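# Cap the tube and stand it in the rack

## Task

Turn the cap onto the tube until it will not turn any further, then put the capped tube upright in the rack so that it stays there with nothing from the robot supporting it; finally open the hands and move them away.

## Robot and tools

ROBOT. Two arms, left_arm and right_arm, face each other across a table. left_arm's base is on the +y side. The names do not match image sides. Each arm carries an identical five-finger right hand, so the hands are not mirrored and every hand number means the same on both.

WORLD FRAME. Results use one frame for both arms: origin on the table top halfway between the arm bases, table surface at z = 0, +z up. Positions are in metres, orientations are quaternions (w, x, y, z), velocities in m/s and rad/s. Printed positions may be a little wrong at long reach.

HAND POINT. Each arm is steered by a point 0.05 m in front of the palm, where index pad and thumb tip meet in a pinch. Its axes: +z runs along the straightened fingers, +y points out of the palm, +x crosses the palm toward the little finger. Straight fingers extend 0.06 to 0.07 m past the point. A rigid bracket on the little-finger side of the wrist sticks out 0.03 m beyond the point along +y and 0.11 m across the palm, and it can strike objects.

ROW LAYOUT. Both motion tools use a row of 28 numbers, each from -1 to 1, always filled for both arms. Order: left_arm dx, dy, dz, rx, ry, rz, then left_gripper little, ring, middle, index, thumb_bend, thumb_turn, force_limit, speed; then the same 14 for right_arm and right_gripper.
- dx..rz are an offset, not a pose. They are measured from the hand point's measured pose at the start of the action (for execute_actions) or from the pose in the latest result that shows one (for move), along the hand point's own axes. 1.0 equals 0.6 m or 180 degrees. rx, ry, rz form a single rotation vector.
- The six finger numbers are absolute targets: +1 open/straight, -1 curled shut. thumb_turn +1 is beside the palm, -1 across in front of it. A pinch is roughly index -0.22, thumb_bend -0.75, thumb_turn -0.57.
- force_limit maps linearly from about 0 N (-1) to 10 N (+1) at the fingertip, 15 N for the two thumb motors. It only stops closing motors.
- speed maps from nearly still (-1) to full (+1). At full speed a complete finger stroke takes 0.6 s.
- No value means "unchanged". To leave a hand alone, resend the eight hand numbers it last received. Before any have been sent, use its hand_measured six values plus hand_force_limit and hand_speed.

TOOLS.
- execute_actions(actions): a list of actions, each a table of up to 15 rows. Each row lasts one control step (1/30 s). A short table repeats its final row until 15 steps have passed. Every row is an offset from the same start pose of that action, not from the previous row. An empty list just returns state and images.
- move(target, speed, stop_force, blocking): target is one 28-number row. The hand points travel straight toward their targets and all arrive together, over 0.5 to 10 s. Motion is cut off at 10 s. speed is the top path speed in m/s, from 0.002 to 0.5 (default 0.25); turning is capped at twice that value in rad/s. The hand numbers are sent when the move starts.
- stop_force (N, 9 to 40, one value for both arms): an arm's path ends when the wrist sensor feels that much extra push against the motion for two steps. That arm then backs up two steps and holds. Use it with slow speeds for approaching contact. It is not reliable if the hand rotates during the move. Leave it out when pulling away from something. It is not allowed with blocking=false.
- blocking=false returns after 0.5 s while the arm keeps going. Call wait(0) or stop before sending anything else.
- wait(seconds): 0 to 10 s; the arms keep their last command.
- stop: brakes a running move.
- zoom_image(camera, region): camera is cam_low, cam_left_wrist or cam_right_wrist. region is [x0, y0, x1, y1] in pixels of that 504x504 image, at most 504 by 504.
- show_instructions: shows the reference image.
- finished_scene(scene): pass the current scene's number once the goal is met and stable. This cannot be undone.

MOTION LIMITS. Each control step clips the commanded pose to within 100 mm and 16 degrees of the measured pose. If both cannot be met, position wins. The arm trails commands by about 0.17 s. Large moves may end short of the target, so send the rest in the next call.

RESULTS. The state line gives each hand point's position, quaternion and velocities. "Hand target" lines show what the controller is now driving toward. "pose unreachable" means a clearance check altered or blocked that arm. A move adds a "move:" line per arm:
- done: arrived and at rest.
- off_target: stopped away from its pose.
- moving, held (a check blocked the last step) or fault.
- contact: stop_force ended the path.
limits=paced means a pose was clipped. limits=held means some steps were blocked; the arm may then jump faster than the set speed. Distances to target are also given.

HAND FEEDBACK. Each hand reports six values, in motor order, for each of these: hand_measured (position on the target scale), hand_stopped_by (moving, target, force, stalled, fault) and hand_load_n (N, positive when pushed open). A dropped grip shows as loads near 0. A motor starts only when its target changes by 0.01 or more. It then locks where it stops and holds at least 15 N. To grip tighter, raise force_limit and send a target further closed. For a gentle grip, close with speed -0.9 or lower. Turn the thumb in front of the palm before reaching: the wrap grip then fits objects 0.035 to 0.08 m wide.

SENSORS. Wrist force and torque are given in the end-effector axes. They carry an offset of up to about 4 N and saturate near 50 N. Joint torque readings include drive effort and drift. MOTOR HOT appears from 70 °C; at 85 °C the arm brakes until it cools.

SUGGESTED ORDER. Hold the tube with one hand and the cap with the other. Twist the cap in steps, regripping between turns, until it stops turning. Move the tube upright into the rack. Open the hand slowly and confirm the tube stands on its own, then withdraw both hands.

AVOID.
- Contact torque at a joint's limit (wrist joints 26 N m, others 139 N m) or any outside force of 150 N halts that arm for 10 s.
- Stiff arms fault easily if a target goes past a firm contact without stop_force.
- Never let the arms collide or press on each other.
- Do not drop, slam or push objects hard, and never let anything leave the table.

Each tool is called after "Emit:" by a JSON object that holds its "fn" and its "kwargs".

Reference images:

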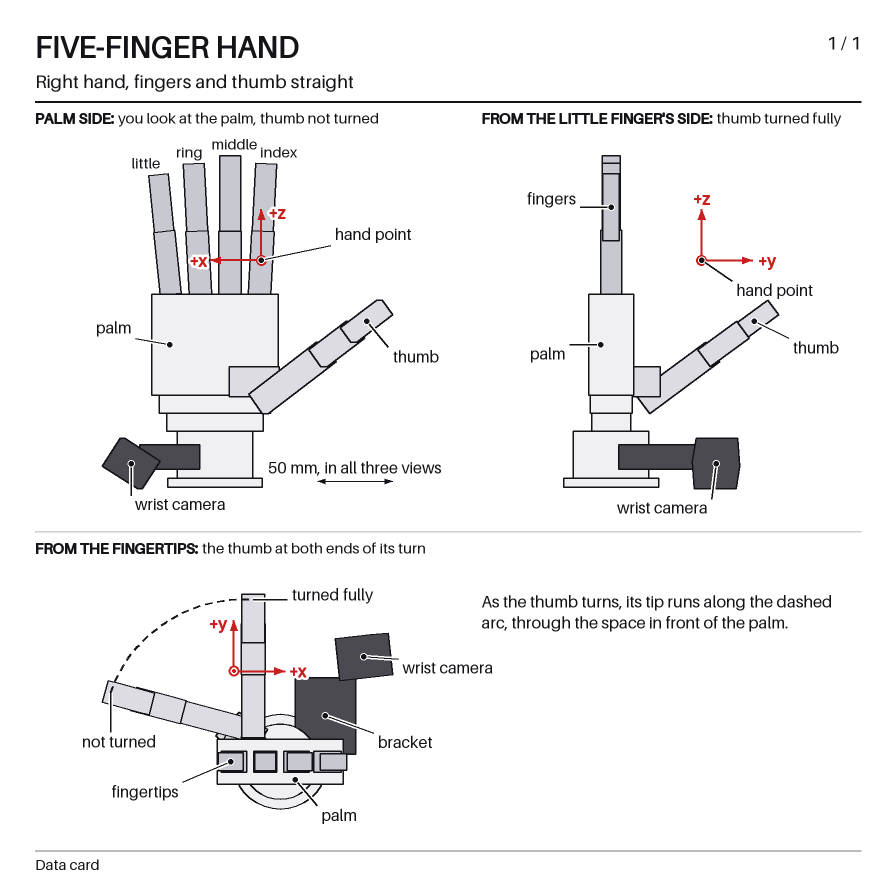

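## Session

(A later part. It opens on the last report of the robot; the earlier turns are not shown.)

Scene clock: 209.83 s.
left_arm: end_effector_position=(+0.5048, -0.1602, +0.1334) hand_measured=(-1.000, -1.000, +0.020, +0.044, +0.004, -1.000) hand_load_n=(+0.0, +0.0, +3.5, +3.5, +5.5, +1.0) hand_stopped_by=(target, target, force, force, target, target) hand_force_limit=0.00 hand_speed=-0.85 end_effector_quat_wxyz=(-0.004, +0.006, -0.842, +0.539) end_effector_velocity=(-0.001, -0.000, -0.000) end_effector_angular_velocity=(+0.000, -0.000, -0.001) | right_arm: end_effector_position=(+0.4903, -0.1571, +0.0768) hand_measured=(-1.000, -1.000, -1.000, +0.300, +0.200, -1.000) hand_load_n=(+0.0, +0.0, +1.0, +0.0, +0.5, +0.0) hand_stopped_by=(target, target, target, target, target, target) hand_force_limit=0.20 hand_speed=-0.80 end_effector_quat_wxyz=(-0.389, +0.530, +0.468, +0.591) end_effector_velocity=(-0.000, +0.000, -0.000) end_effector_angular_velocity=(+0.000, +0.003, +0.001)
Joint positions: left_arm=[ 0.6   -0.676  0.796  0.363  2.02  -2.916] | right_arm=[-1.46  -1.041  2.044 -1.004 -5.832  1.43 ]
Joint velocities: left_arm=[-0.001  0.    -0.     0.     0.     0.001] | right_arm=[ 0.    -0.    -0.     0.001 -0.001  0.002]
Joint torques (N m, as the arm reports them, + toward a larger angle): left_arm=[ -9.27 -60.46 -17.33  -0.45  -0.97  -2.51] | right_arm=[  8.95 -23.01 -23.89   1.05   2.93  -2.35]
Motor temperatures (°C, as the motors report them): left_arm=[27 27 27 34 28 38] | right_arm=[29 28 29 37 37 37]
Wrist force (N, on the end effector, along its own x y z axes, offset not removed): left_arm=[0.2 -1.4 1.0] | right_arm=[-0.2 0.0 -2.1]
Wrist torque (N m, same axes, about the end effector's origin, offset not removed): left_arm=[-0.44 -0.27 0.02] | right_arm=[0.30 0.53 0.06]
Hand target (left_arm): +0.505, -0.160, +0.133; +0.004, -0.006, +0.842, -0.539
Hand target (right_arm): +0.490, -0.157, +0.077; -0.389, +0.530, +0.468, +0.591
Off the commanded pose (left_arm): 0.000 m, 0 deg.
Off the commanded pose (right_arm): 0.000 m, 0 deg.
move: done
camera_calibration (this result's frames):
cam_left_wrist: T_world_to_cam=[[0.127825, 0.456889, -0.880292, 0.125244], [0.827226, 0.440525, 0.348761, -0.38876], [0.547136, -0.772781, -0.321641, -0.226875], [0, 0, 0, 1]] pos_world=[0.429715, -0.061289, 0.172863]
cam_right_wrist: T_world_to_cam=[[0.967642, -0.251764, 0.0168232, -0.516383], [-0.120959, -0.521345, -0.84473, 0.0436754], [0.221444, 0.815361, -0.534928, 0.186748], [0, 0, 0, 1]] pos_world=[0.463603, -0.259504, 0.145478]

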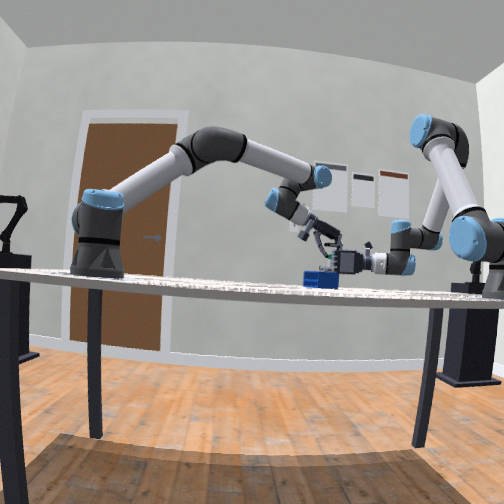

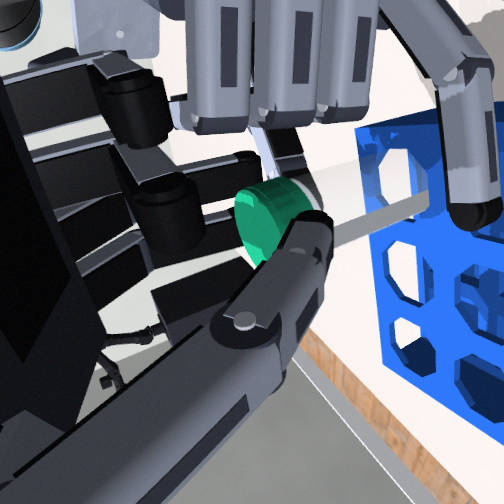

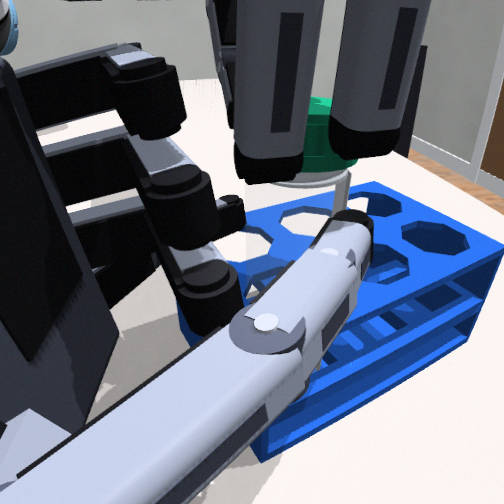

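Emit:
{"fn": "move", "kwargs": {"target": [0.0065,0.0075,-0.0155,0,-0.252,-0.117,-1,-1,-0.3,-0.3,0,-1,0,-0.85,0,0,0,0,0,0,-1,-1,-1,0.15,0.1,-1,0.2,-0.8], "speed": 0.15}}

Emit:
{"fn": "move", "kwargs": {"target": [0,0,0,0,0,0,-1,-1,-0.3,-0.3,0,-1,0,-0.85,0,0,0,0,0,0,-1,-1,-1,-0.3,0,-1,0.6,-0.85]}}

Scene clock: 213.43 s.
left_arm: end_effector_position=(+0.5006, -0.1503, +0.1329) hand_measured=(-1.000, -1.000, +0.020, +0.044, +0.004, -1.000) hand_load_n=(+0.0, +0.0, +3.5, +3.5, +5.5, +0.5) hand_stopped_by=(target, target, force, force, target, target) hand_force_limit=0.00 hand_speed=-0.85 end_effector_quat_wxyz=(-0.230, +0.362, -0.760, +0.488) end_effector_velocity=(+0.000, +0.000, -0.000) end_effector_angular_velocity=(+0.003, +0.003, +0.014) | right_arm: end_effector_position=(+0.4903, -0.1571, +0.0768) hand_measured=(-1.000, -1.000, -1.000, +0.150, +0.106, -1.000) hand_load_n=(+0.0, +0.0, +0.5, +0.0, +3.5, +1.0) hand_stopped_by=(target, target, target, target, target, target) hand_force_limit=0.20 hand_speed=-0.80 end_effector_quat_wxyz=(-0.389, +0.530, +0.468, +0.591) end_effector_velocity=(+0.000, +0.000, +0.001) end_effector_angular_velocity=(+0.000, -0.003, +0.001)
Joint positions: left_arm=[ 0.349 -0.691  0.83   0.377  1.013 -3.436] | right_arm=[-1.46  -1.041  2.044 -1.004 -5.832  1.43 ]
Joint velocities: left_arm=[-0.002  0.01  -0.018  0.018 -0.013 -0.011] | right_arm=[ 0.    -0.001 -0.    -0.001 -0.    -0.001]
Joint torques (N m, as the arm reports them, + toward a larger angle): left_arm=[ -9.47 -42.93 -31.32   2.2   -2.22  -2.81] | right_arm=[  8.72 -23.26 -23.34   0.9    2.71  -2.29]
Motor temperatures (°C, as the motors report them): left_arm=[27 27 27 34 28 38] | right_arm=[29 28 29 37 37 37]
Wrist force (N, on the end effector, along its own x y z axes, offset not removed): left_arm=[2.1 -3.9 -0.8] | right_arm=[-2.0 -1.6 -2.8]
Wrist torque (N m, same axes, about the end effector's origin, offset not removed): left_arm=[-0.36 -0.32 -0.03] | right_arm=[-0.09 0.29 -0.25]
Hand target (left_arm): +0.501, -0.150, +0.133; +0.231, -0.362, +0.760, -0.487
Hand target (right_arm): +0.490, -0.157, +0.077; -0.389, +0.530, +0.468, +0.591
Off the commanded pose (left_arm): 0.000 m, 0 deg.
Off the commanded pose (right_arm): 0.000 m, 0 deg.
move: done
camera_calibration (this result's frames):
cam_left_wrist: T_world_to_cam=[[-0.268787, 0.388995, -0.881156, 0.309262], [0.195961, 0.917774, 0.345385, -0.00135545], [0.943055, -0.0798375, -0.322914, -0.310984], [0, 0, 0, 1]] pos_world=[0.376666, -0.143886, 0.172555]
cam_right_wrist: T_world_to_cam=[[0.967642, -0.251765, 0.0168234, -0.516383], [-0.120959, -0.521345, -0.84473, 0.0436755], [0.221444, 0.815361, -0.534928, 0.186747], [0, 0, 0, 1]] pos_world=[0.463603, -0.259504, 0.145478]

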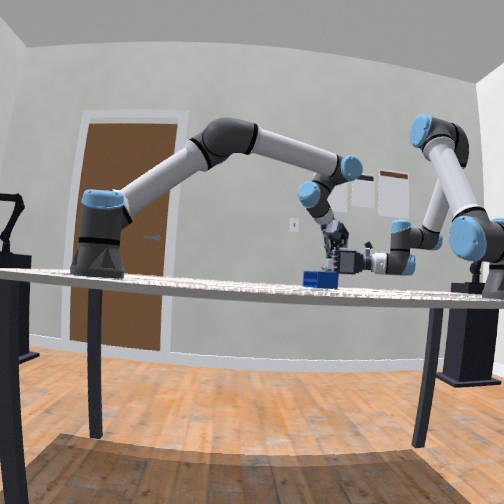

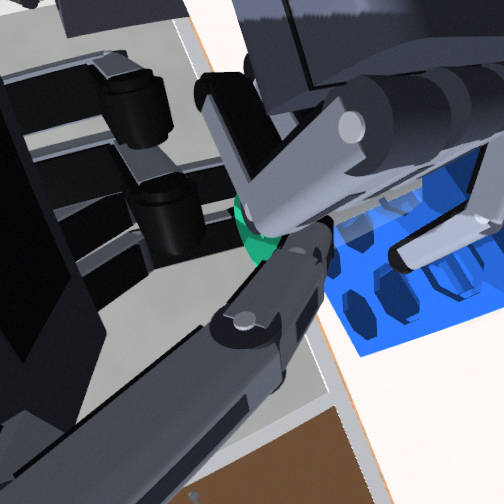

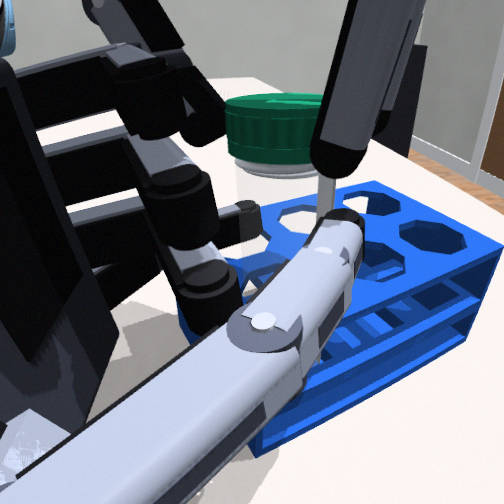

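Scene clock: 214.33 s.
left_arm: end_effector_position=(+0.5006, -0.1504, +0.1329) hand_measured=(-1.000, -1.000, +0.020, +0.044, +0.004, -1.000) hand_load_n=(+0.0, +0.0, +5.5, +4.5, +4.5, -1.5) hand_stopped_by=(target, target, force, force, target, target) hand_force_limit=0.00 hand_speed=-0.85 end_effector_quat_wxyz=(-0.230, +0.362, -0.760, +0.488) end_effector_velocity=(-0.000, -0.000, +0.001) end_effector_angular_velocity=(-0.000, -0.001, -0.001) | right_arm: end_effector_position=(+0.4903, -0.1571, +0.0768) hand_measured=(-1.000, -1.000, -1.000, +0.004, +0.012, -1.000) hand_load_n=(+0.0, +0.0, +0.0, +8.5, +8.0, +2.5) hand_stopped_by=(target, target, target, force, stalled, target) hand_force_limit=0.60 hand_speed=-0.85 end_effector_quat_wxyz=(-0.389, +0.530, +0.468, +0.591) end_effector_velocity=(+0.000, +0.000, +0.001) end_effector_angular_velocity=(-0.000, -0.004, +0.000)
Joint positions: left_arm=[ 0.349 -0.691  0.83   0.377  1.013 -3.436] | right_arm=[-1.46  -1.041  2.044 -1.004 -5.832  1.43 ]
Joint velocities: left_arm=[-0.001 -0.001 -0.     0.    -0.     0.   ] | right_arm=[-0.    -0.    -0.    -0.001 -0.    -0.002]
Joint torques (N m, as the arm reports them, + toward a larger angle): left_arm=[  9.62 -59.03  -5.06   3.98  -0.7    2.85] | right_arm=[ -1.26 -25.76 -23.4    0.37   2.74  -2.36]
Motor temperatures (°C, as the motors report them): left_arm=[27 27 27 34 28 38] | right_arm=[29 28 29 37 37 37]
Wrist force (N, on the end effector, along its own x y z axes, offset not removed): left_arm=[6.9 -8.3 5.1] | right_arm=[-0.2 -2.9 9.5]
Wrist torque (N m, same axes, about the end effector's origin, offset not removed): left_arm=[-0.38 -0.46 -0.13] | right_arm=[0.26 -0.08 0.15]
Hand target (left_arm): +0.501, -0.150, +0.133; +0.230, -0.362, +0.760, -0.488
Hand target (right_arm): +0.490, -0.157, +0.077; -0.389, +0.530, +0.468, +0.591
Off the commanded pose (left_arm): 0.000 m, 0 deg.
Off the commanded pose (right_arm): 0.000 m, 0 deg.
move: done
camera_calibration (this result's frames):
cam_left_wrist: T_world_to_cam=[[-0.268723, 0.388888, -0.881223, 0.309269], [0.19612, 0.9178, 0.345224, -0.00131497], [0.94304, -0.0800562, -0.322903, -0.31094], [0, 0, 0, 1]] pos_world=[0.376594, -0.143957, 0.172585]
cam_right_wrist: T_world_to_cam=[[0.967654, -0.251722, 0.0167793, -0.51635], [-0.120977, -0.521358, -0.844719, 0.0436751], [0.221383, 0.815366, -0.534946, 0.186758], [0, 0, 0, 1]] pos_world=[0.463587, -0.259482, 0.145463]

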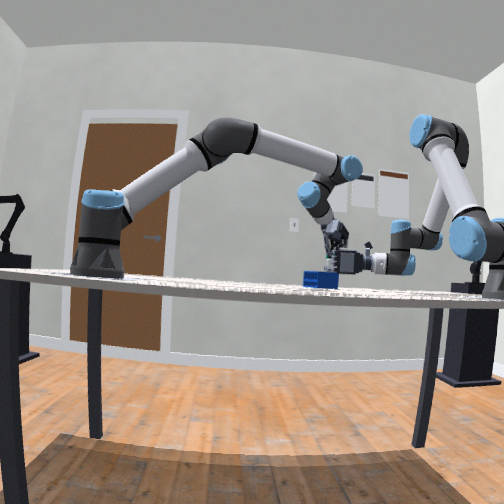

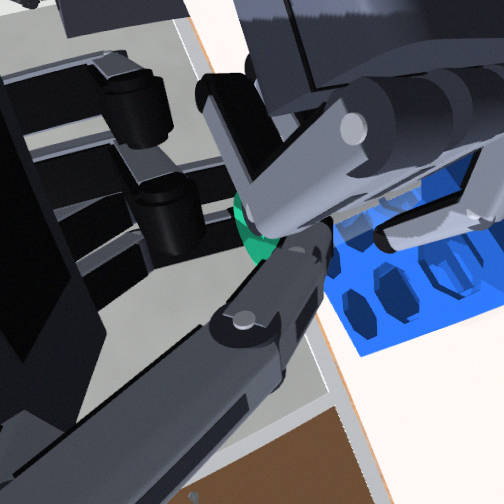

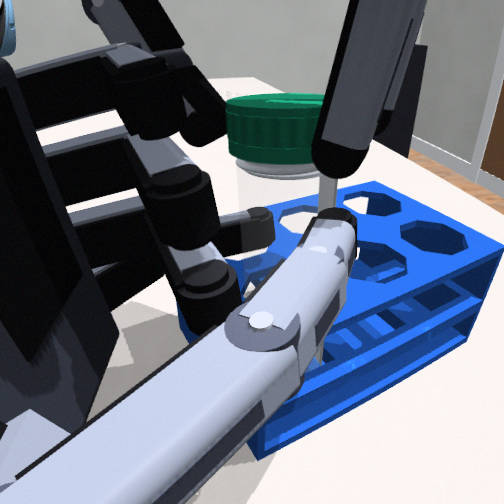

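Emit:
{"fn": "move", "kwargs": {"target": [0,0,0,0,0,0,-1,-1,0.2,0.2,0.15,-1,0,-0.7,0,0,0,0,0,0,-1,-1,-1,-0.3,0,-1,0.6,-0.85]}}

Emit:
{"fn": "move", "kwargs": {"target": [0,0,0,0,0,0,-1,-1,0.2,0.2,0.15,-1,0,-0.7,0,0,0,0,0,0,-1,-1,-1,-0.35,0,-1,0.6,-0.85]}}

Scene clock: 215.40 s.
left_arm: end_effector_position=(+0.5006, -0.1503, +0.1328) hand_measured=(-1.000, -1.000, +0.200, +0.200, +0.150, -1.000) hand_load_n=(+0.0, +0.0, +0.0, +0.0, +0.0, +0.0) hand_stopped_by=(target, target, target, target, target, target) hand_force_limit=0.00 hand_speed=-0.70 end_effector_quat_wxyz=(-0.230, +0.362, -0.760, +0.488) end_effector_velocity=(-0.000, -0.000, -0.000) end_effector_angular_velocity=(+0.001, -0.000, -0.001) | right_arm: end_effector_position=(+0.4903, -0.1571, +0.0768) hand_measured=(-1.000, -1.000, -1.000, +0.002, +0.014, -1.000) hand_load_n=(+0.0, +0.0, +0.5, +0.0, +8.0, +2.5) hand_stopped_by=(target, target, target, force, stalled, target) hand_force_limit=0.60 hand_speed=-0.85 end_effector_quat_wxyz=(-0.389, +0.530, +0.468, +0.591) end_effector_velocity=(+0.000, -0.000, -0.000) end_effector_angular_velocity=(-0.000, -0.001, -0.001)
Joint positions: left_arm=[ 0.349 -0.691  0.83   0.377  1.013 -3.436] | right_arm=[-1.46  -1.041  2.044 -1.004 -5.832  1.43 ]
Joint velocities: left_arm=[-0.001  0.    -0.    -0.    -0.     0.001] | right_arm=[-0.     0.    -0.     0.     0.001 -0.001]
Joint torques (N m, as the arm reports them, + toward a larger angle): left_arm=[  5.04 -57.26 -26.85  -2.08  -1.69   1.83] | right_arm=[ -9.17 -26.52 -22.86  -0.37   2.83  -2.35]
Motor temperatures (°C, as the motors report them): left_arm=[27 27 27 34 28 38] | right_arm=[29 28 29 37 37 37]
Wrist force (N, on the end effector, along its own x y z axes, offset not removed): left_arm=[-0.3 -1.2 1.4] | right_arm=[1.2 -3.5 1.3]
Wrist torque (N m, same axes, about the end effector's origin, offset not removed): left_arm=[-0.47 -0.21 -0.06] | right_arm=[-0.39 0.33 -0.12]
Hand target (left_arm): +0.501, -0.150, +0.133; +0.230, -0.362, +0.760, -0.488
Hand target (right_arm): +0.490, -0.157, +0.077; -0.389, +0.530, +0.468, +0.591
Off the commanded pose (left_arm): 0.000 m, 0 deg.
Off the commanded pose (right_arm): 0.000 m, 0 deg.
move: done
camera_calibration (this result's frames):
cam_left_wrist: T_world_to_cam=[[-0.268749, 0.389007, -0.881163, 0.309221], [0.196072, 0.917759, 0.345362, -0.00136294], [0.943043, -0.0799559, -0.32292, -0.310968], [0, 0, 0, 1]] pos_world=[0.376627, -0.143902, 0.172527]
cam_right_wrist: T_world_to_cam=[[0.967654, -0.251722, 0.0167793, -0.51635], [-0.120976, -0.521358, -0.844719, 0.0436751], [0.221382, 0.815366, -0.534946, 0.186758], [0, 0, 0, 1]] pos_world=[0.463587, -0.259482, 0.145463]

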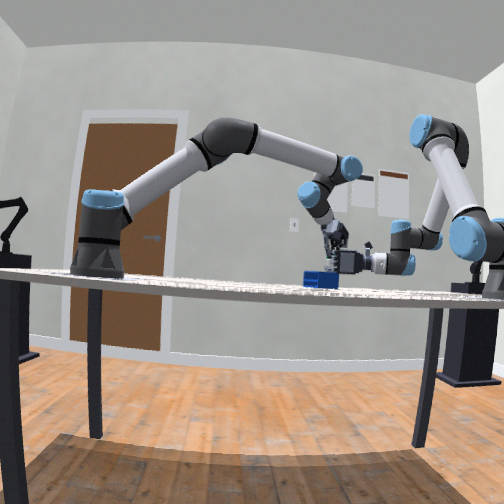

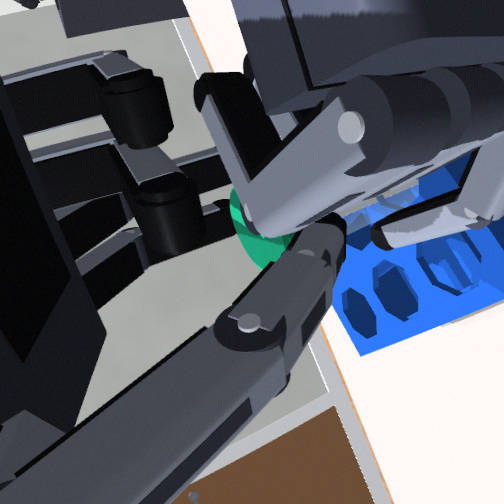

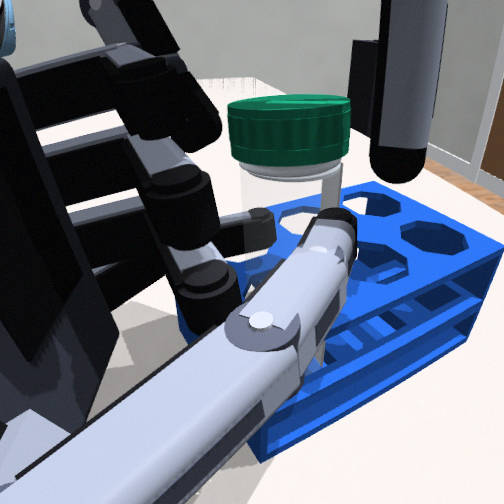

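Scene clock: 215.90 s.
left_arm: end_effector_position=(+0.5006, -0.1503, +0.1328) hand_measured=(-1.000, -1.000, +0.200, +0.200, +0.150, -1.000) hand_load_n=(+0.0, +0.0, +0.0, +0.0, +0.0, +0.0) hand_stopped_by=(target, target, target, target, target, target) hand_force_limit=0.00 hand_speed=-0.70 end_effector_quat_wxyz=(-0.230, +0.362, -0.760, +0.488) end_effector_velocity=(+0.000, +0.000, -0.001) end_effector_angular_velocity=(+0.001, +0.001, +0.001) | right_arm: end_effector_position=(+0.4903, -0.1571, +0.0768) hand_measured=(-1.000, -1.000, -1.000, -0.036, +0.016, -1.000) hand_load_n=(+0.0, +0.0, +0.0, +8.5, +13.0, +1.0) hand_stopped_by=(target, target, target, force, stalled, target) hand_force_limit=0.60 hand_speed=-0.85 end_effector_quat_wxyz=(-0.389, +0.530, +0.468, +0.591) end_effector_velocity=(-0.000, +0.000, -0.001) end_effector_angular_velocity=(-0.000, +0.002, +0.000)
Joint positions: left_arm=[ 0.349 -0.691  0.83   0.377  1.013 -3.436] | right_arm=[-1.46  -1.041  2.044 -1.004 -5.832  1.43 ]
Joint velocities: left_arm=[ 0.001  0.001  0.     0.    -0.    -0.   ] | right_arm=[ 0.     0.001 -0.     0.    -0.     0.001]
Joint torques (N m, as the arm reports them, + toward a larger angle): left_arm=[  5.21 -58.32 -28.27  -1.9   -1.69   1.86] | right_arm=[ -8.91 -27.46 -23.14  -0.45   2.73  -2.35]
Motor temperatures (°C, as the motors report them): left_arm=[27 27 27 34 28 38] | right_arm=[29 28 29 37 37 37]
Wrist force (N, on the end effector, along its own x y z axes, offset not removed): left_arm=[1.5 -0.8 2.4] | right_arm=[-1.1 3.2 -0.6]
Wrist torque (N m, same axes, about the end effector's origin, offset not removed): left_arm=[-0.50 -0.49 0.04] | right_arm=[0.33 0.61 0.16]
Hand target (left_arm): +0.501, -0.150, +0.133; +0.230, -0.362, +0.760, -0.488
Hand target (right_arm): +0.490, -0.157, +0.077; -0.389, +0.530, +0.468, +0.591
Off the commanded pose (left_arm): 0.000 m, 0 deg.
Off the commanded pose (right_arm): 0.000 m, 0 deg.
move: done
camera_calibration (this result's frames):
cam_left_wrist: T_world_to_cam=[[-0.268749, 0.389006, -0.881163, 0.309221], [0.196072, 0.917759, 0.345361, -0.00136249], [0.943043, -0.0799563, -0.32292, -0.310968], [0, 0, 0, 1]] pos_world=[0.376627, -0.143902, 0.172527]
cam_right_wrist: T_world_to_cam=[[0.967653, -0.251725, 0.016782, -0.516352], [-0.120975, -0.521357, -0.84472, 0.0436759], [0.221386, 0.815366, -0.534945, 0.186756], [0, 0, 0, 1]] pos_world=[0.463588, -0.259482, 0.145464]

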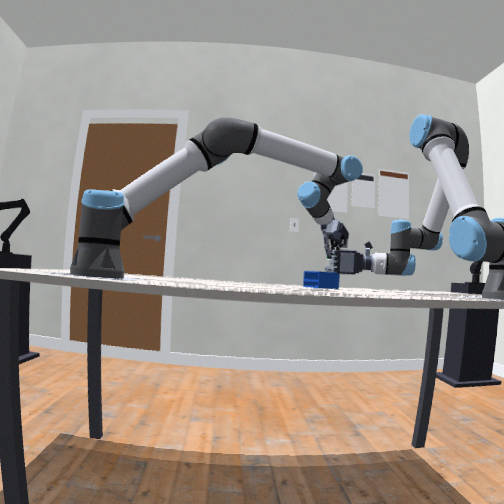

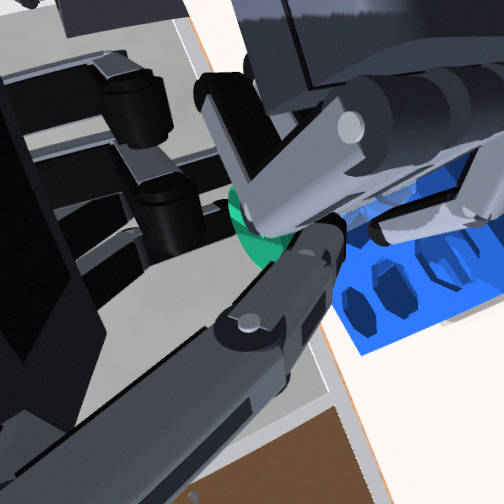

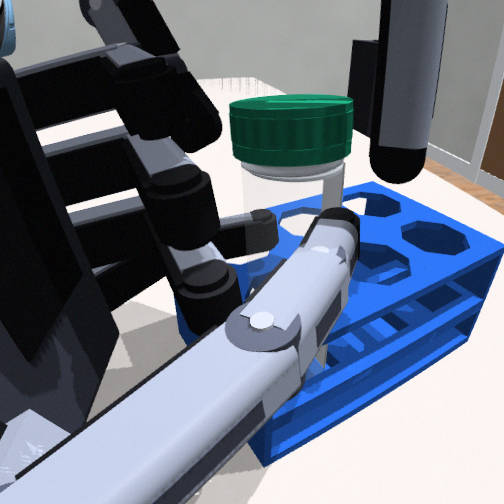

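Emit:
{"fn": "move", "kwargs": {"target": [0.002,-0.0014,0.003,0,0,0,-1,-1,0.09,0.1,0,-1,-0.5,-0.8,0,0,0,0,0,0,-1,-1,-1,-0.35,0,-1,0.6,-0.85]}}

Emit:
{"fn": "move", "kwargs": {"target": [0,0,0,0,0,0,-1,-1,-0.3,-0.3,0,-1,-0.2,-0.9,0,0,0,0,0,0,-1,-1,-1,-0.35,0,-1,0.6,-0.85]}}

Scene clock: 217.07 s.
left_arm: end_effector_position=(+0.5014, -0.1525, +0.1328) hand_measured=(-1.000, -1.000, +0.090, +0.100, +0.000, -1.000) hand_load_n=(+0.0, +0.0, +0.0, +0.0, +0.0, +0.0) hand_stopped_by=(target, target, target, target, target, target) hand_force_limit=-0.50 hand_speed=-0.80 end_effector_quat_wxyz=(-0.230, +0.362, -0.760, +0.488) end_effector_velocity=(+0.000, +0.000, +0.001) end_effector_angular_velocity=(-0.001, -0.000, +0.000) | right_arm: end_effector_position=(+0.4903, -0.1571, +0.0768) hand_measured=(-1.000, -1.000, -1.000, -0.036, +0.016, -1.000) hand_load_n=(+0.0, +0.0, +0.0, +8.5, +13.0, +1.0) hand_stopped_by=(target, target, target, force, stalled, target) hand_force_limit=0.60 hand_speed=-0.85 end_effector_quat_wxyz=(-0.389, +0.530, +0.468, +0.591) end_effector_velocity=(+0.000, -0.000, -0.000) end_effector_angular_velocity=(+0.000, +0.002, -0.001)
Joint positions: left_arm=[ 0.349 -0.684  0.817  0.383  1.013 -3.436] | right_arm=[-1.46  -1.041  2.044 -1.004 -5.832  1.43 ]
Joint velocities: left_arm=[ 0.    -0.001 -0.     0.    -0.    -0.   ] | right_arm=[-0.     0.    -0.     0.     0.     0.001]
Joint torques (N m, as the arm reports them, + toward a larger angle): left_arm=[ 10.89 -43.53 -33.75   1.99   1.31   2.6 ] | right_arm=[ -8.41 -26.64 -22.06  -0.53   2.49  -2.36]
Motor temperatures (°C, as the motors report them): left_arm=[27 27 27 34 28 38] | right_arm=[29 28 29 37 37 37]
Wrist force (N, on the end effector, along its own x y z axes, offset not removed): left_arm=[-0.5 -1.5 1.3] | right_arm=[-0.2 -1.3 -0.3]
Wrist torque (N m, same axes, about the end effector's origin, offset not removed): left_arm=[-0.54 -0.10 -0.15] | right_arm=[-0.22 0.27 -0.01]
Hand target (left_arm): +0.501, -0.152, +0.133; +0.230, -0.362, +0.760, -0.488
Hand target (right_arm): +0.490, -0.157, +0.077; -0.389, +0.530, +0.468, +0.591
Off the commanded pose (left_arm): 0.000 m, 0 deg.
Off the commanded pose (right_arm): 0.000 m, 0 deg.
move: done
camera_calibration (this result's frames):
cam_left_wrist: T_world_to_cam=[[-0.268738, 0.389009, -0.881165, 0.310278], [0.196074, 0.917757, 0.345365, 0.00047855], [0.943045, -0.0799606, -0.322911, -0.311877], [0, 0, 0, 1]] pos_world=[0.377404, -0.146078, 0.172532]
cam_right_wrist: T_world_to_cam=[[0.967653, -0.251725, 0.0167822, -0.516352], [-0.120975, -0.521357, -0.84472, 0.0436758], [0.221386, 0.815366, -0.534945, 0.186756], [0, 0, 0, 1]] pos_world=[0.463588, -0.259482, 0.145464]

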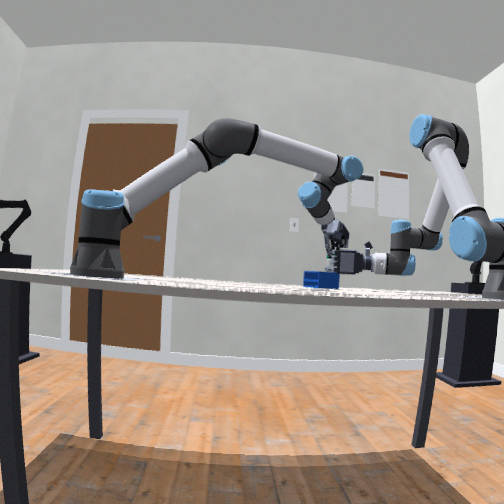

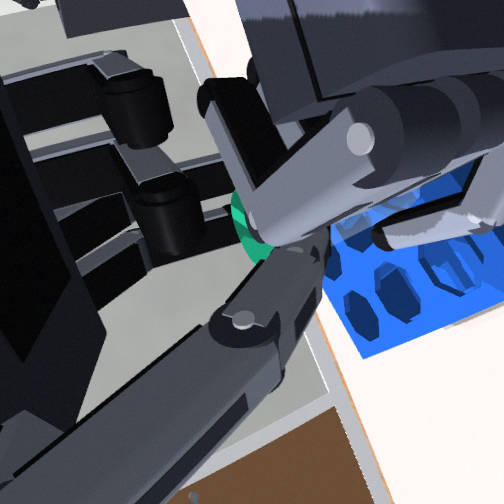

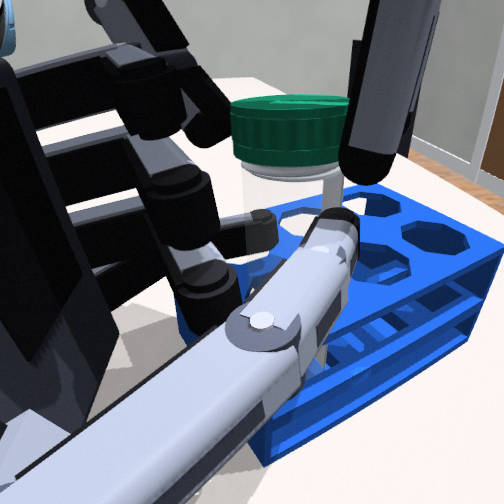

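Scene clock: 217.70 s.
left_arm: end_effector_position=(+0.5014, -0.1525, +0.1328) hand_measured=(-1.000, -1.000, +0.030, +0.036, +0.002, -1.000) hand_load_n=(+0.0, +0.0, +3.5, +5.0, +4.0, +0.5) hand_stopped_by=(target, target, force, force, target, target) hand_force_limit=-0.20 hand_speed=-0.90 end_effector_quat_wxyz=(-0.230, +0.362, -0.760, +0.488) end_effector_velocity=(-0.000, -0.000, -0.001) end_effector_angular_velocity=(+0.001, +0.000, -0.000) | right_arm: end_effector_position=(+0.4903, -0.1571, +0.0768) hand_measured=(-1.000, -1.000, -1.000, -0.036, +0.016, -1.000) hand_load_n=(+0.0, +0.0, +0.0, +9.5, +11.5, +1.0) hand_stopped_by=(target, target, target, force, stalled, target) hand_force_limit=0.60 hand_speed=-0.85 end_effector_quat_wxyz=(-0.389, +0.530, +0.468, +0.591) end_effector_velocity=(+0.000, -0.000, -0.001) end_effector_angular_velocity=(+0.000, +0.001, -0.000)
Joint positions: left_arm=[ 0.349 -0.684  0.817  0.383  1.013 -3.436] | right_arm=[-1.46  -1.041  2.044 -1.004 -5.832  1.43 ]
Joint velocities: left_arm=[-0.     0.001  0.    -0.    -0.    -0.   ] | right_arm=[ 0.     0.001 -0.    -0.001  0.     0.001]
Joint torques (N m, as the arm reports them, + toward a larger angle): left_arm=[  9.56 -44.49 -30.14   1.34   1.18   2.61] | right_arm=[ -8.75 -27.43 -22.61  -0.43   2.67  -2.27]
Motor temperatures (°C, as the motors report them): left_arm=[27 27 27 34 28 38] | right_arm=[29 28 29 37 37 37]
Wrist force (N, on the end effector, along its own x y z axes, offset not removed): left_arm=[1.3 -5.4 3.9] | right_arm=[-0.4 -3.3 0.1]
Wrist torque (N m, same axes, about the end effector's origin, offset not removed): left_arm=[-0.59 -0.35 -0.12] | right_arm=[-0.06 0.53 -0.14]
Hand target (left_arm): +0.501, -0.152, +0.133; +0.230, -0.362, +0.760, -0.488
Hand target (right_arm): +0.490, -0.157, +0.077; -0.389, +0.530, +0.468, +0.591
Off the commanded pose (left_arm): 0.000 m, 0 deg.
Off the commanded pose (right_arm): 0.000 m, 0 deg.
move: done
camera_calibration (this result's frames):
cam_left_wrist: T_world_to_cam=[[-0.268741, 0.389004, -0.881166, 0.310282], [0.196068, 0.91776, 0.345362, 0.000480746], [0.943046, -0.0799554, -0.322911, -0.311882], [0, 0, 0, 1]] pos_world=[0.37741, -0.146079, 0.172534]
cam_right_wrist: T_world_to_cam=[[0.967653, -0.251725, 0.0167827, -0.516352], [-0.120975, -0.521357, -0.84472, 0.0436756], [0.221387, 0.815366, -0.534945, 0.186756], [0, 0, 0, 1]] pos_world=[0.463588, -0.259482, 0.145464]

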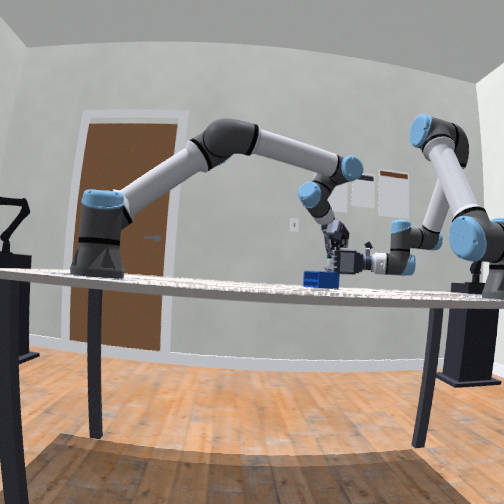

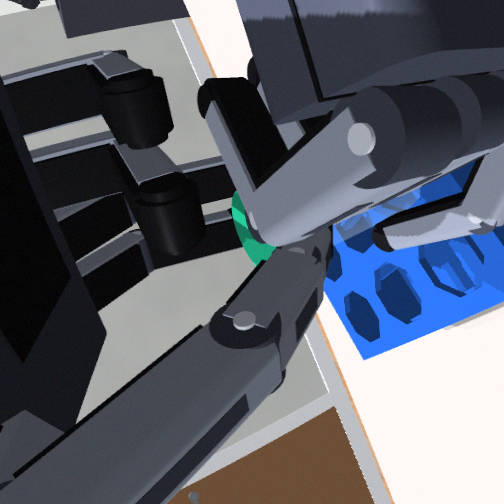

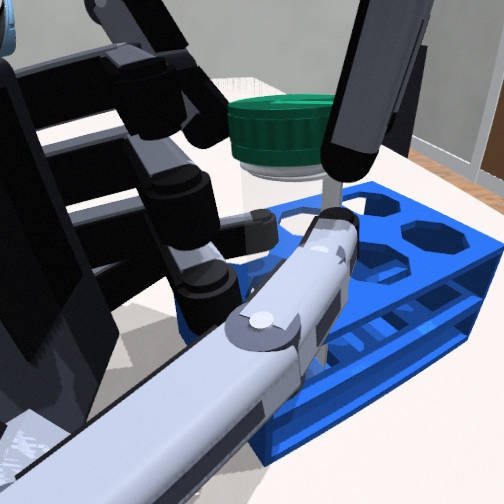

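Emit:
{"fn": "move", "kwargs": {"target": [0.0038,-0.0031,0.0078,0,0.126,0.0587,-1,-1,-0.3,-0.3,0,-1,-0.2,-0.9,0,0,0,0,0,0,-1,-1,-1,-0.35,0,-1,0.6,-0.85], "speed": 0.15}}

Emit:
{"fn": "move", "kwargs": {"target": [0.0038,-0.0026,0.0068,0,0.126,0.0587,-1,-1,-0.3,-0.3,0,-1,-0.2,-0.9,0,0,0,0,0,0,-1,-1,-1,-0.35,0,-1,0.6,-0.85], "speed": 0.15}}

Scene clock: 219.83 s.
left_arm: end_effector_position=(+0.5038, -0.1573, +0.1330) hand_measured=(-1.000, -1.000, +0.030, +0.036, +0.002, -1.000) hand_load_n=(+0.0, +0.0, +0.0, +1.5, +4.5, -2.0) hand_stopped_by=(target, target, force, force, target, target) hand_force_limit=-0.20 hand_speed=-0.90 end_effector_quat_wxyz=(-0.121, +0.188, -0.821, +0.526) end_effector_velocity=(+0.001, +0.000, -0.001) end_effector_angular_velocity=(+0.002, +0.002, -0.011) | right_arm: end_effector_position=(+0.4903, -0.1571, +0.0768) hand_measured=(-1.000, -1.000, -1.000, -0.036, +0.018, -1.000) hand_load_n=(+0.0, +0.0, +0.5, +5.5, +16.5, +3.5) hand_stopped_by=(target, target, target, force, stalled, target) hand_force_limit=0.60 hand_speed=-0.85 end_effector_quat_wxyz=(-0.389, +0.530, +0.468, +0.591) end_effector_velocity=(+0.000, -0.000, +0.000) end_effector_angular_velocity=(-0.000, -0.000, -0.000)
Joint positions: left_arm=[ 0.468 -0.77   0.964  0.238  1.508 -3.171] | right_arm=[-1.46  -1.041  2.044 -1.004 -5.832  1.43 ]
Joint velocities: left_arm=[ 0.005  0.002 -0.003  0.002  0.015  0.005] | right_arm=[-0.    -0.    -0.     0.001  0.    -0.001]
Joint torques (N m, as the arm reports them, + toward a larger angle): left_arm=[ 11.41 -35.74 -34.98  -0.11   1.61   2.62] | right_arm=[ -1.54 -27.26 -22.29  -0.47  -0.05  -2.36]
Motor temperatures (°C, as the motors report them): left_arm=[27 27 27 34 28 38] | right_arm=[29 28 29 37 37 37]
Wrist force (N, on the end effector, along its own x y z axes, offset not removed): left_arm=[2.0 -3.3 -8.8] | right_arm=[-3.7 8.8 -2.8]
Wrist torque (N m, same axes, about the end effector's origin, offset not removed): left_arm=[-0.80 -0.34 -0.03] | right_arm=[0.39 0.20 0.50]
Hand target (left_arm): +0.504, -0.157, +0.133; +0.120, -0.188, +0.821, -0.526
Hand target (right_arm): +0.490, -0.157, +0.077; -0.389, +0.530, +0.468, +0.591
Off the commanded pose (left_arm): 0.000 m, 0 deg.
Off the commanded pose (right_arm): 0.000 m, 0 deg.
move: done
camera_calibration (this result's frames):
cam_left_wrist: T_world_to_cam=[[-0.0772545, 0.466668, -0.881052, 0.228649], [0.564021, 0.749153, 0.347348, -0.207779], [0.822139, -0.470098, -0.321086, -0.315249], [0, 0, 0, 1]] pos_world=[0.394034, -0.0992431, 0.172402]
cam_right_wrist: T_world_to_cam=[[0.967643, -0.251766, 0.0167826, -0.516368], [-0.120997, -0.521352, -0.84472, 0.0436831], [0.221421, 0.815356, -0.534945, 0.186744], [0, 0, 0, 1]] pos_world=[0.463596, -0.259492, 0.145464]

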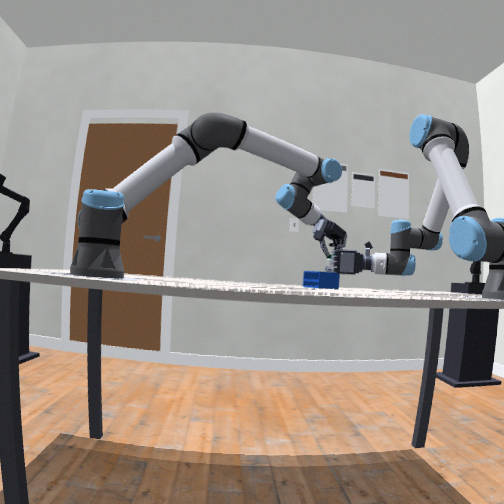

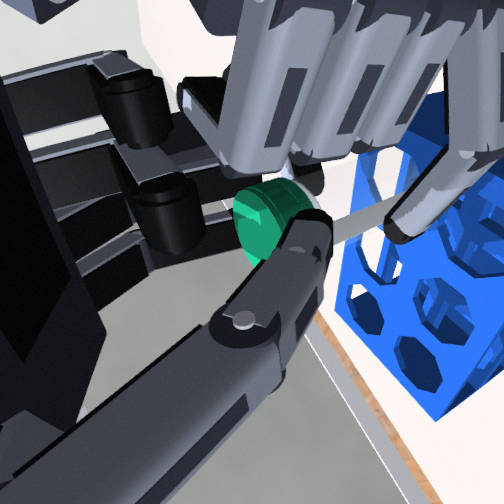

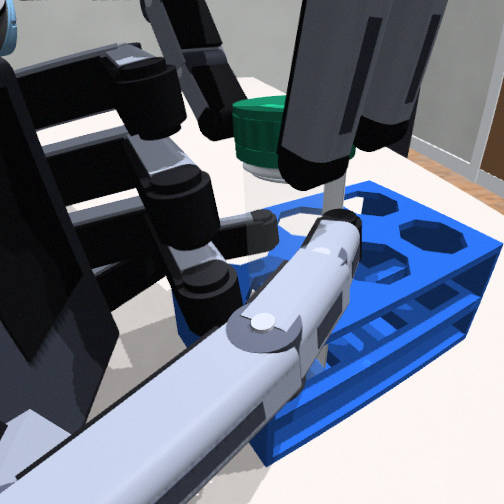

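Scene clock: 221.73 s.
left_arm: end_effector_position=(+0.5037, -0.1620, +0.1327) hand_measured=(-1.000, -1.000, +0.030, +0.034, +0.004, -1.000) hand_load_n=(+0.0, +0.0, +0.0, +0.0, +7.0, -6.0) hand_stopped_by=(target, target, force, force, target, target) hand_force_limit=-0.20 hand_speed=-0.90 end_effector_quat_wxyz=(-0.005, +0.006, -0.842, +0.539) end_effector_velocity=(+0.000, -0.001, +0.001) end_effector_angular_velocity=(+0.002, +0.001, -0.013) | right_arm: end_effector_position=(+0.4903, -0.1571, +0.0768) hand_measured=(-1.000, -1.000, -1.000, -0.036, +0.020, -1.000) hand_load_n=(+0.0, +0.0, +0.5, +4.0, +20.5, +5.5) hand_stopped_by=(target, target, target, force, stalled, target) hand_force_limit=0.60 hand_speed=-0.85 end_effector_quat_wxyz=(-0.389, +0.530, +0.468, +0.591) end_effector_velocity=(+0.000, -0.000, -0.000) end_effector_angular_velocity=(+0.000, +0.000, -0.001)
Joint positions: left_arm=[ 0.597 -0.675  0.796  0.36   2.016 -2.917] | right_arm=[-1.46  -1.041  2.044 -1.004 -5.832  1.43 ]
Joint velocities: left_arm=[ 0.003  0.009 -0.02   0.018  0.014  0.009] | right_arm=[-0.     0.001 -0.    -0.001  0.001  0.001]
Joint torques (N m, as the arm reports them, + toward a larger angle): left_arm=[  8.   -38.92 -33.87  -1.2    1.05   2.9 ] | right_arm=[  2.42 -27.08 -19.02  -0.46  -1.08  -2.39]
Motor temperatures (°C, as the motors report them): left_arm=[27 27 27 34 28 38] | right_arm=[29 28 29 37 37 37]
Wrist force (N, on the end effector, along its own x y z axes, offset not removed): left_arm=[7.5 -1.8 -13.3] | right_arm=[-3.5 6.6 -11.5]
Wrist torque (N m, same axes, about the end effector's origin, offset not removed): left_arm=[-0.82 -0.38 -0.03] | right_arm=[-0.65 0.37 0.25]
Hand target (left_arm): +0.504, -0.162, +0.133; +0.005, -0.005, +0.842, -0.539
Hand target (right_arm): +0.490, -0.157, +0.077; -0.389, +0.530, +0.468, +0.591
Off the commanded pose (left_arm): 0.000 m, 0 deg.
Off the commanded pose (right_arm): 0.000 m, 0 deg.
move: done
camera_calibration (this result's frames):
cam_left_wrist: T_world_to_cam=[[0.128993, 0.456418, -0.880366, 0.124971], [0.826389, 0.44124, 0.349841, -0.386503], [0.548126, -0.772651, -0.320262, -0.228484], [0, 0, 0, 1]] pos_world=[0.428519, -0.0630371, 0.17206]
cam_right_wrist: T_world_to_cam=[[0.967638, -0.251783, 0.0167883, -0.516378], [-0.121001, -0.521349, -0.844721, 0.0436862], [0.221439, 0.815353, -0.534943, 0.186738], [0, 0, 0, 1]] pos_world=[0.463603, -0.259496, 0.145466]

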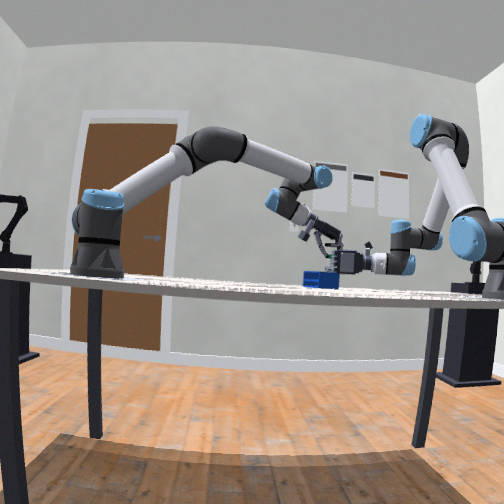

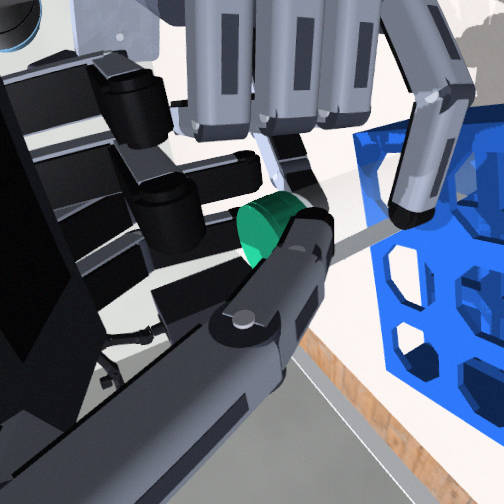

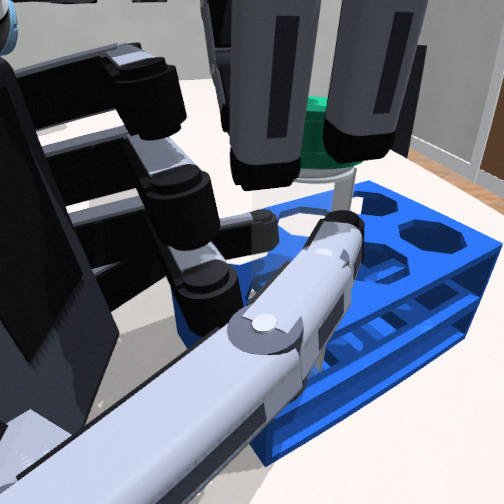

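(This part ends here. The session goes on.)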